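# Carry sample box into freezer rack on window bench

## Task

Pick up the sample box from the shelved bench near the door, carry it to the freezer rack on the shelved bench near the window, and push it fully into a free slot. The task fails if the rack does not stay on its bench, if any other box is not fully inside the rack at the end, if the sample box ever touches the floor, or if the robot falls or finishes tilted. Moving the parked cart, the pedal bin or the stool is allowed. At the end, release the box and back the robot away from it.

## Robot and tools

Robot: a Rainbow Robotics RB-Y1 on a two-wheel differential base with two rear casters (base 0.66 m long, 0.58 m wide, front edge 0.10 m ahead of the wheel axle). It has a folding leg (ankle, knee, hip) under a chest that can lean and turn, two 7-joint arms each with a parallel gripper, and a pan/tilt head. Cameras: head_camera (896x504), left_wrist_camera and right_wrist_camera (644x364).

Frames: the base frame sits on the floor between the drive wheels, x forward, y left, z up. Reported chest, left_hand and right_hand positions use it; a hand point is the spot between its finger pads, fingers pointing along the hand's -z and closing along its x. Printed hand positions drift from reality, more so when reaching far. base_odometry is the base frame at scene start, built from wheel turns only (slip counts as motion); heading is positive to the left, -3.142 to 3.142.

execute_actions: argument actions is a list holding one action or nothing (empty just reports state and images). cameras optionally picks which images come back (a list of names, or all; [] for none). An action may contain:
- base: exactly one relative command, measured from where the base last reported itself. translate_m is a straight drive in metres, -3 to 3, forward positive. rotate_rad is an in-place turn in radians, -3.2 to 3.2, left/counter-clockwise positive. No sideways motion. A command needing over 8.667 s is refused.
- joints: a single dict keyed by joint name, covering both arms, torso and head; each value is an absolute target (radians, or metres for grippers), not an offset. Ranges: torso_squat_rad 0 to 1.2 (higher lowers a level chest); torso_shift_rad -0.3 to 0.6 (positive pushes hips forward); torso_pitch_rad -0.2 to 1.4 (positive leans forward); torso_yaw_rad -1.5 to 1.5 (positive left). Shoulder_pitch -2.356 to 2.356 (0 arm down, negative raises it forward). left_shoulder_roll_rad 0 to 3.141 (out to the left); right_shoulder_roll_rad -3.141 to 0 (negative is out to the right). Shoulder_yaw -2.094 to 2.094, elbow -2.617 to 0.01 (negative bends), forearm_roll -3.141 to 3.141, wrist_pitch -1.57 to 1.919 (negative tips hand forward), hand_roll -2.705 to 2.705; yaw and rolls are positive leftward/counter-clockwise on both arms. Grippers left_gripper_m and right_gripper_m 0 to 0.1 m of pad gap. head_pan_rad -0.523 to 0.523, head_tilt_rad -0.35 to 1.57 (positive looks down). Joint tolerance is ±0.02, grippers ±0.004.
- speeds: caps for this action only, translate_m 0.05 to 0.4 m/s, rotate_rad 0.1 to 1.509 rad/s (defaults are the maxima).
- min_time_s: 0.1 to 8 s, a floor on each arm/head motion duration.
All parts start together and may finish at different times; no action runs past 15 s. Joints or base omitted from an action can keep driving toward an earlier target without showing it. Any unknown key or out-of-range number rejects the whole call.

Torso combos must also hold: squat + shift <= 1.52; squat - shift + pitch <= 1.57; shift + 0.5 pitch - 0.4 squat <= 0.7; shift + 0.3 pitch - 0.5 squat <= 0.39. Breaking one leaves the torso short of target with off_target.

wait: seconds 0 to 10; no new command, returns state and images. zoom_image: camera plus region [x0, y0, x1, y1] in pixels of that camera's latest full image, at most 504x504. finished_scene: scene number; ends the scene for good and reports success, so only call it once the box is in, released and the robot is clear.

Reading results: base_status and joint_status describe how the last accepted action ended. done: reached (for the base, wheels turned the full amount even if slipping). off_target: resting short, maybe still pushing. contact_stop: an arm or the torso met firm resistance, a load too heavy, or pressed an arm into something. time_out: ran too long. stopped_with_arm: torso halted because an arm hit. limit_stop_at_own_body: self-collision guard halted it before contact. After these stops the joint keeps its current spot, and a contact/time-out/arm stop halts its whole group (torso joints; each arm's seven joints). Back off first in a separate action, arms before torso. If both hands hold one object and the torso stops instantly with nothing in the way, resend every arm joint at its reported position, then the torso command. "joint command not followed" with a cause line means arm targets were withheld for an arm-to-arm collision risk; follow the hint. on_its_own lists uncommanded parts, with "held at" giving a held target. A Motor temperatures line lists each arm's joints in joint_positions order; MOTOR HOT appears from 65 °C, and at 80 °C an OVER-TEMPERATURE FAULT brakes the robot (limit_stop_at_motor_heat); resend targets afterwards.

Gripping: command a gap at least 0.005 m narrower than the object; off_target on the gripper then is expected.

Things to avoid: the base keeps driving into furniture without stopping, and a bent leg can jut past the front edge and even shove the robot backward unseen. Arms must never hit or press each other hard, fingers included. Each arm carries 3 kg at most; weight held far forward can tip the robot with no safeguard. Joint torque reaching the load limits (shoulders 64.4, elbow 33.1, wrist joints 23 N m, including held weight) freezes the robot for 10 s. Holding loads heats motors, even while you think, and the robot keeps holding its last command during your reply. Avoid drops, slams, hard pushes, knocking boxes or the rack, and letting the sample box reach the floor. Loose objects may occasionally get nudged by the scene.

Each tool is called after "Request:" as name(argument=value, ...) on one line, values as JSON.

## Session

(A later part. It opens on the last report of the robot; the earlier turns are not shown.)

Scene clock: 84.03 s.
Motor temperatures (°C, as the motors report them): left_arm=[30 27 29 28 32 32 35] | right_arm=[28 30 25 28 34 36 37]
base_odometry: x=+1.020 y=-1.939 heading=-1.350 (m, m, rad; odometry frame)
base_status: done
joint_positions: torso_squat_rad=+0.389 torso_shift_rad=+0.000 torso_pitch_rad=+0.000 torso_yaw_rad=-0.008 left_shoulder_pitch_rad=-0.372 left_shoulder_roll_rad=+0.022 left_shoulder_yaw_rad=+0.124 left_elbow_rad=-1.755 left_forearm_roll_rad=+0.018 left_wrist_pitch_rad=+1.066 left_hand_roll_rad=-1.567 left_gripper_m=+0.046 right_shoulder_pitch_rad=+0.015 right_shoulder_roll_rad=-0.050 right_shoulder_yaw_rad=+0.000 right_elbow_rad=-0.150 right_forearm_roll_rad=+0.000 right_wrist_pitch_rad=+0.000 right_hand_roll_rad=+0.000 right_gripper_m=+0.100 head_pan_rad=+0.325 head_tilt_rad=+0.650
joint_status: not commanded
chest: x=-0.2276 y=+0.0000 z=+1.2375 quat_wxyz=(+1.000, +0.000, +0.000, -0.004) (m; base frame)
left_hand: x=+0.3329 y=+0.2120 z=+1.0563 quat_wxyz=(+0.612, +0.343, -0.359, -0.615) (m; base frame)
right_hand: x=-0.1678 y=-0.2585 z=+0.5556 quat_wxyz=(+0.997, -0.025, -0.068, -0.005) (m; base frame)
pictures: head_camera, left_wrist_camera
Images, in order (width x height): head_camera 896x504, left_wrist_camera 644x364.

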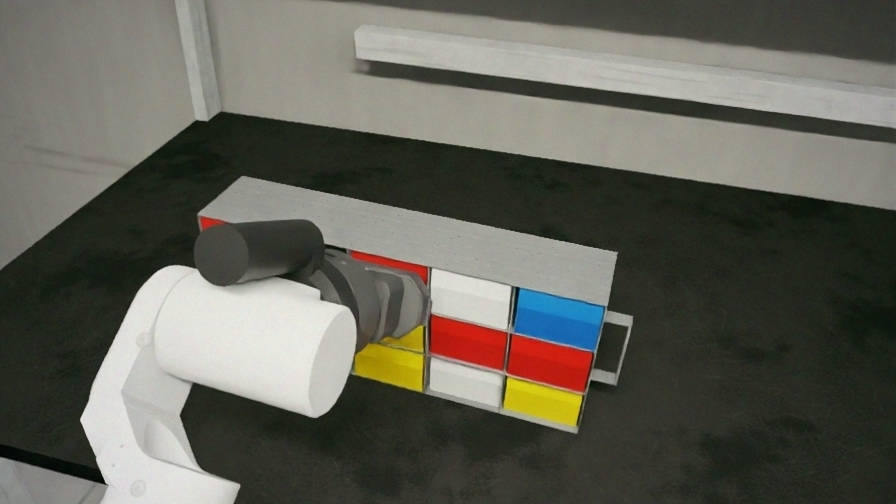

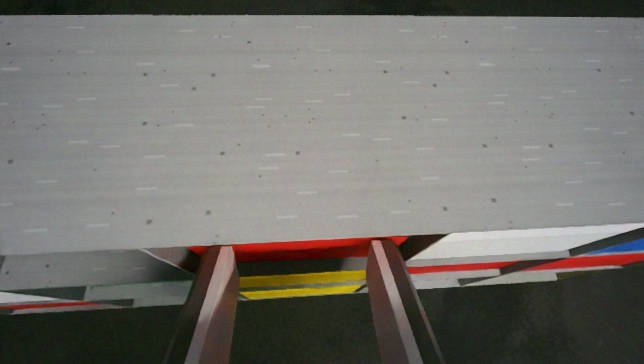

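Request:
execute_actions(actions=[{"base": {"translate_m": -0.45}, "joints": {"head_pan_rad": 0.2, "head_tilt_rad": 0.5}}], cameras=["left_wrist_camera", "head_camera"])

Scene clock: 87.67 s.
Motor temperatures (°C, as the motors report them): left_arm=[30 27 29 28 32 32 35] | right_arm=[28 30 25 28 34 36 37]
base_odometry: x=+0.922 y=-1.499 heading=-1.349 (m, m, rad; odometry frame)
base_status: done
joint_positions: torso_squat_rad=+0.389 torso_shift_rad=+0.000 torso_pitch_rad=+0.000 torso_yaw_rad=-0.008 left_shoulder_pitch_rad=-0.372 left_shoulder_roll_rad=+0.022 left_shoulder_yaw_rad=+0.124 left_elbow_rad=-1.755 left_forearm_roll_rad=+0.018 left_wrist_pitch_rad=+1.066 left_hand_roll_rad=-1.567 left_gripper_m=+0.046 right_shoulder_pitch_rad=+0.015 right_shoulder_roll_rad=-0.050 right_shoulder_yaw_rad=+0.000 right_elbow_rad=-0.150 right_forearm_roll_rad=+0.000 right_wrist_pitch_rad=+0.000 right_hand_roll_rad=+0.000 right_gripper_m=+0.100 head_pan_rad=+0.200 head_tilt_rad=+0.500
joint_status: all done
chest: x=-0.2277 y=+0.0000 z=+1.2375 quat_wxyz=(+1.000, +0.000, +0.000, -0.004) (m; base frame)
left_hand: x=+0.3329 y=+0.2120 z=+1.0563 quat_wxyz=(+0.612, +0.343, -0.359, -0.615) (m; base frame)
right_hand: x=-0.1678 y=-0.2585 z=+0.5556 quat_wxyz=(+0.997, -0.025, -0.068, -0.005) (m; base frame)
pictures: head_camera, left_wrist_camera
Images, in order (width x height): head_camera 896x504, left_wrist_camera 644x364.

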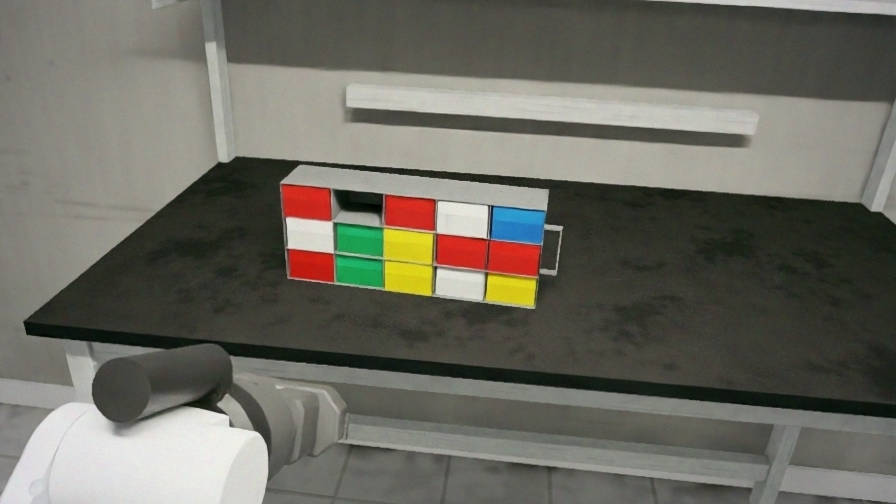

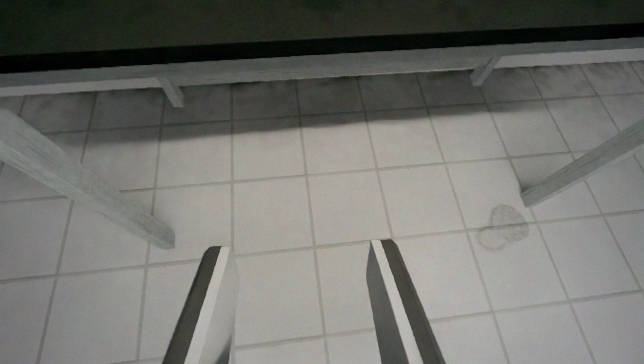

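Request:
execute_actions(actions=[])

Scene clock: 88.27 s.
Motor temperatures (°C, as the motors report them): left_arm=[30 27 29 28 32 32 35] | right_arm=[28 30 25 28 34 36 37]
base_odometry: x=+0.922 y=-1.499 heading=-1.349 (m, m, rad; odometry frame)
base_status: done
joint_positions: torso_squat_rad=+0.389 torso_shift_rad=+0.000 torso_pitch_rad=+0.000 torso_yaw_rad=-0.008 left_shoulder_pitch_rad=-0.372 left_shoulder_roll_rad=+0.022 left_shoulder_yaw_rad=+0.124 left_elbow_rad=-1.755 left_forearm_roll_rad=+0.018 left_wrist_pitch_rad=+1.066 left_hand_roll_rad=-1.567 left_gripper_m=+0.046 right_shoulder_pitch_rad=+0.015 right_shoulder_roll_rad=-0.050 right_shoulder_yaw_rad=+0.000 right_elbow_rad=-0.150 right_forearm_roll_rad=+0.000 right_wrist_pitch_rad=+0.000 right_hand_roll_rad=+0.000 right_gripper_m=+0.100 head_pan_rad=+0.200 head_tilt_rad=+0.500
joint_status: all done
chest: x=-0.2277 y=+0.0000 z=+1.2375 quat_wxyz=(+1.000, +0.000, +0.000, -0.004) (m; base frame)
left_hand: x=+0.3329 y=+0.2120 z=+1.0563 quat_wxyz=(+0.612, +0.343, -0.359, -0.615) (m; base frame)
right_hand: x=-0.1678 y=-0.2585 z=+0.5556 quat_wxyz=(+0.997, -0.025, -0.068, -0.005) (m; base frame)
pictures: head_camera, left_wrist_camera, right_wrist_camera
Images, in order (width x height): head_camera 896x504, left_wrist_camera 644x364, right_wrist_camera 644x364.

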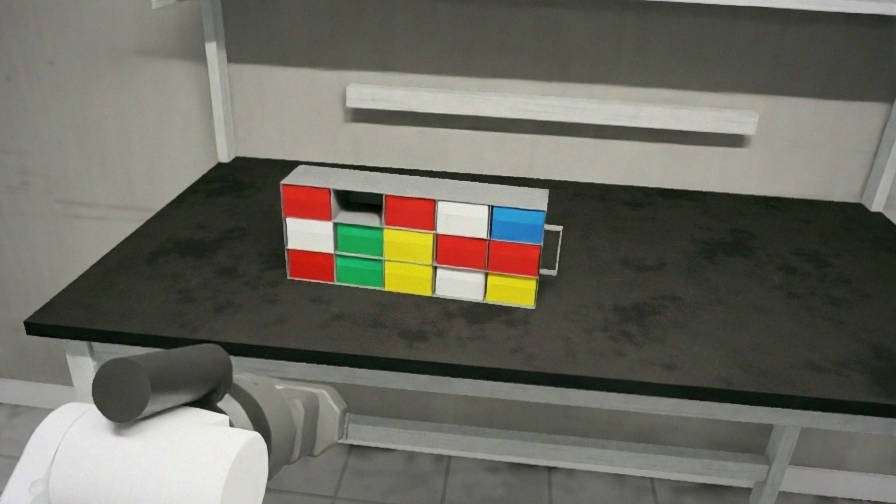

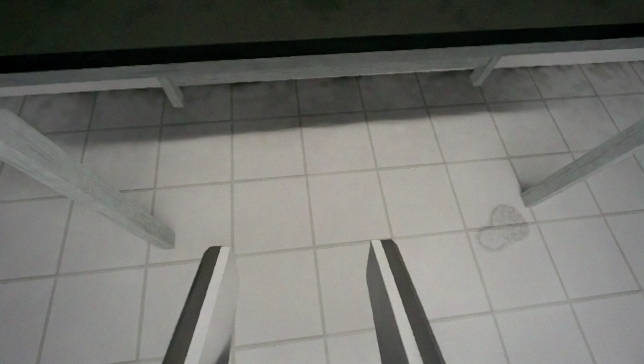

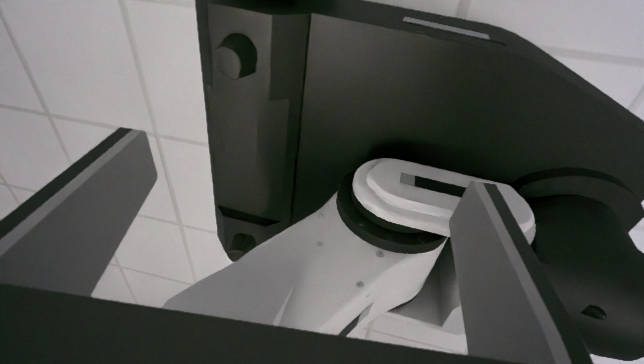

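Request:
zoom_image(camera="head_camera", region=[270, 150, 580, 320])

Region (270, 150, 580, 320) of head_camera's 896x504 image, scaled by 1.626, with more detail than that image has; it fills the top 276 rows of this view, and the rest is white.

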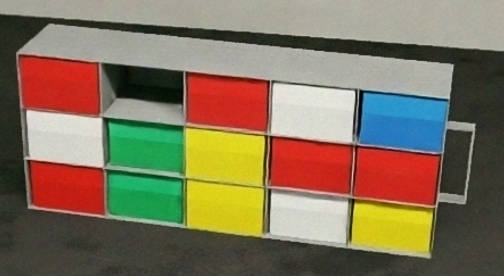

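Request:
zoom_image(camera="head_camera", region=[420, 180, 570, 315])

Request:
zoom_image(camera="head_camera", region=[275, 160, 445, 305])

Region (420, 180, 570, 315) of head_camera's 896x504 image, scaled by 3.360, with more detail than that image has; it fills the top 454 rows of this view, and the rest is white.

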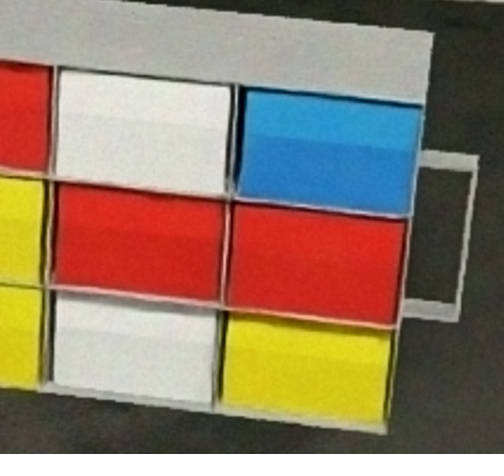

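Region (275, 160, 445, 305) of head_camera's 896x504 image, scaled by 2.965, with more detail than that image has; it fills the top 430 rows of this view, and the rest is white.

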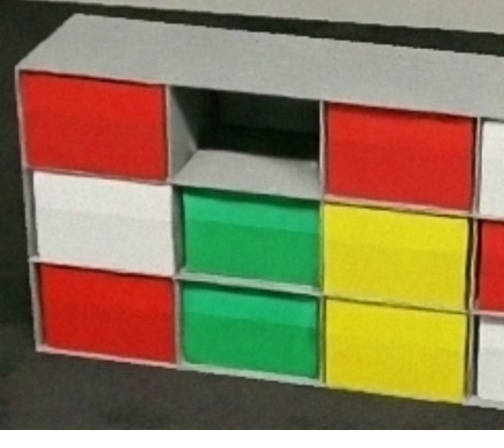

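Request:
finished_scene(scene=1)

The scene is finished: the task was done.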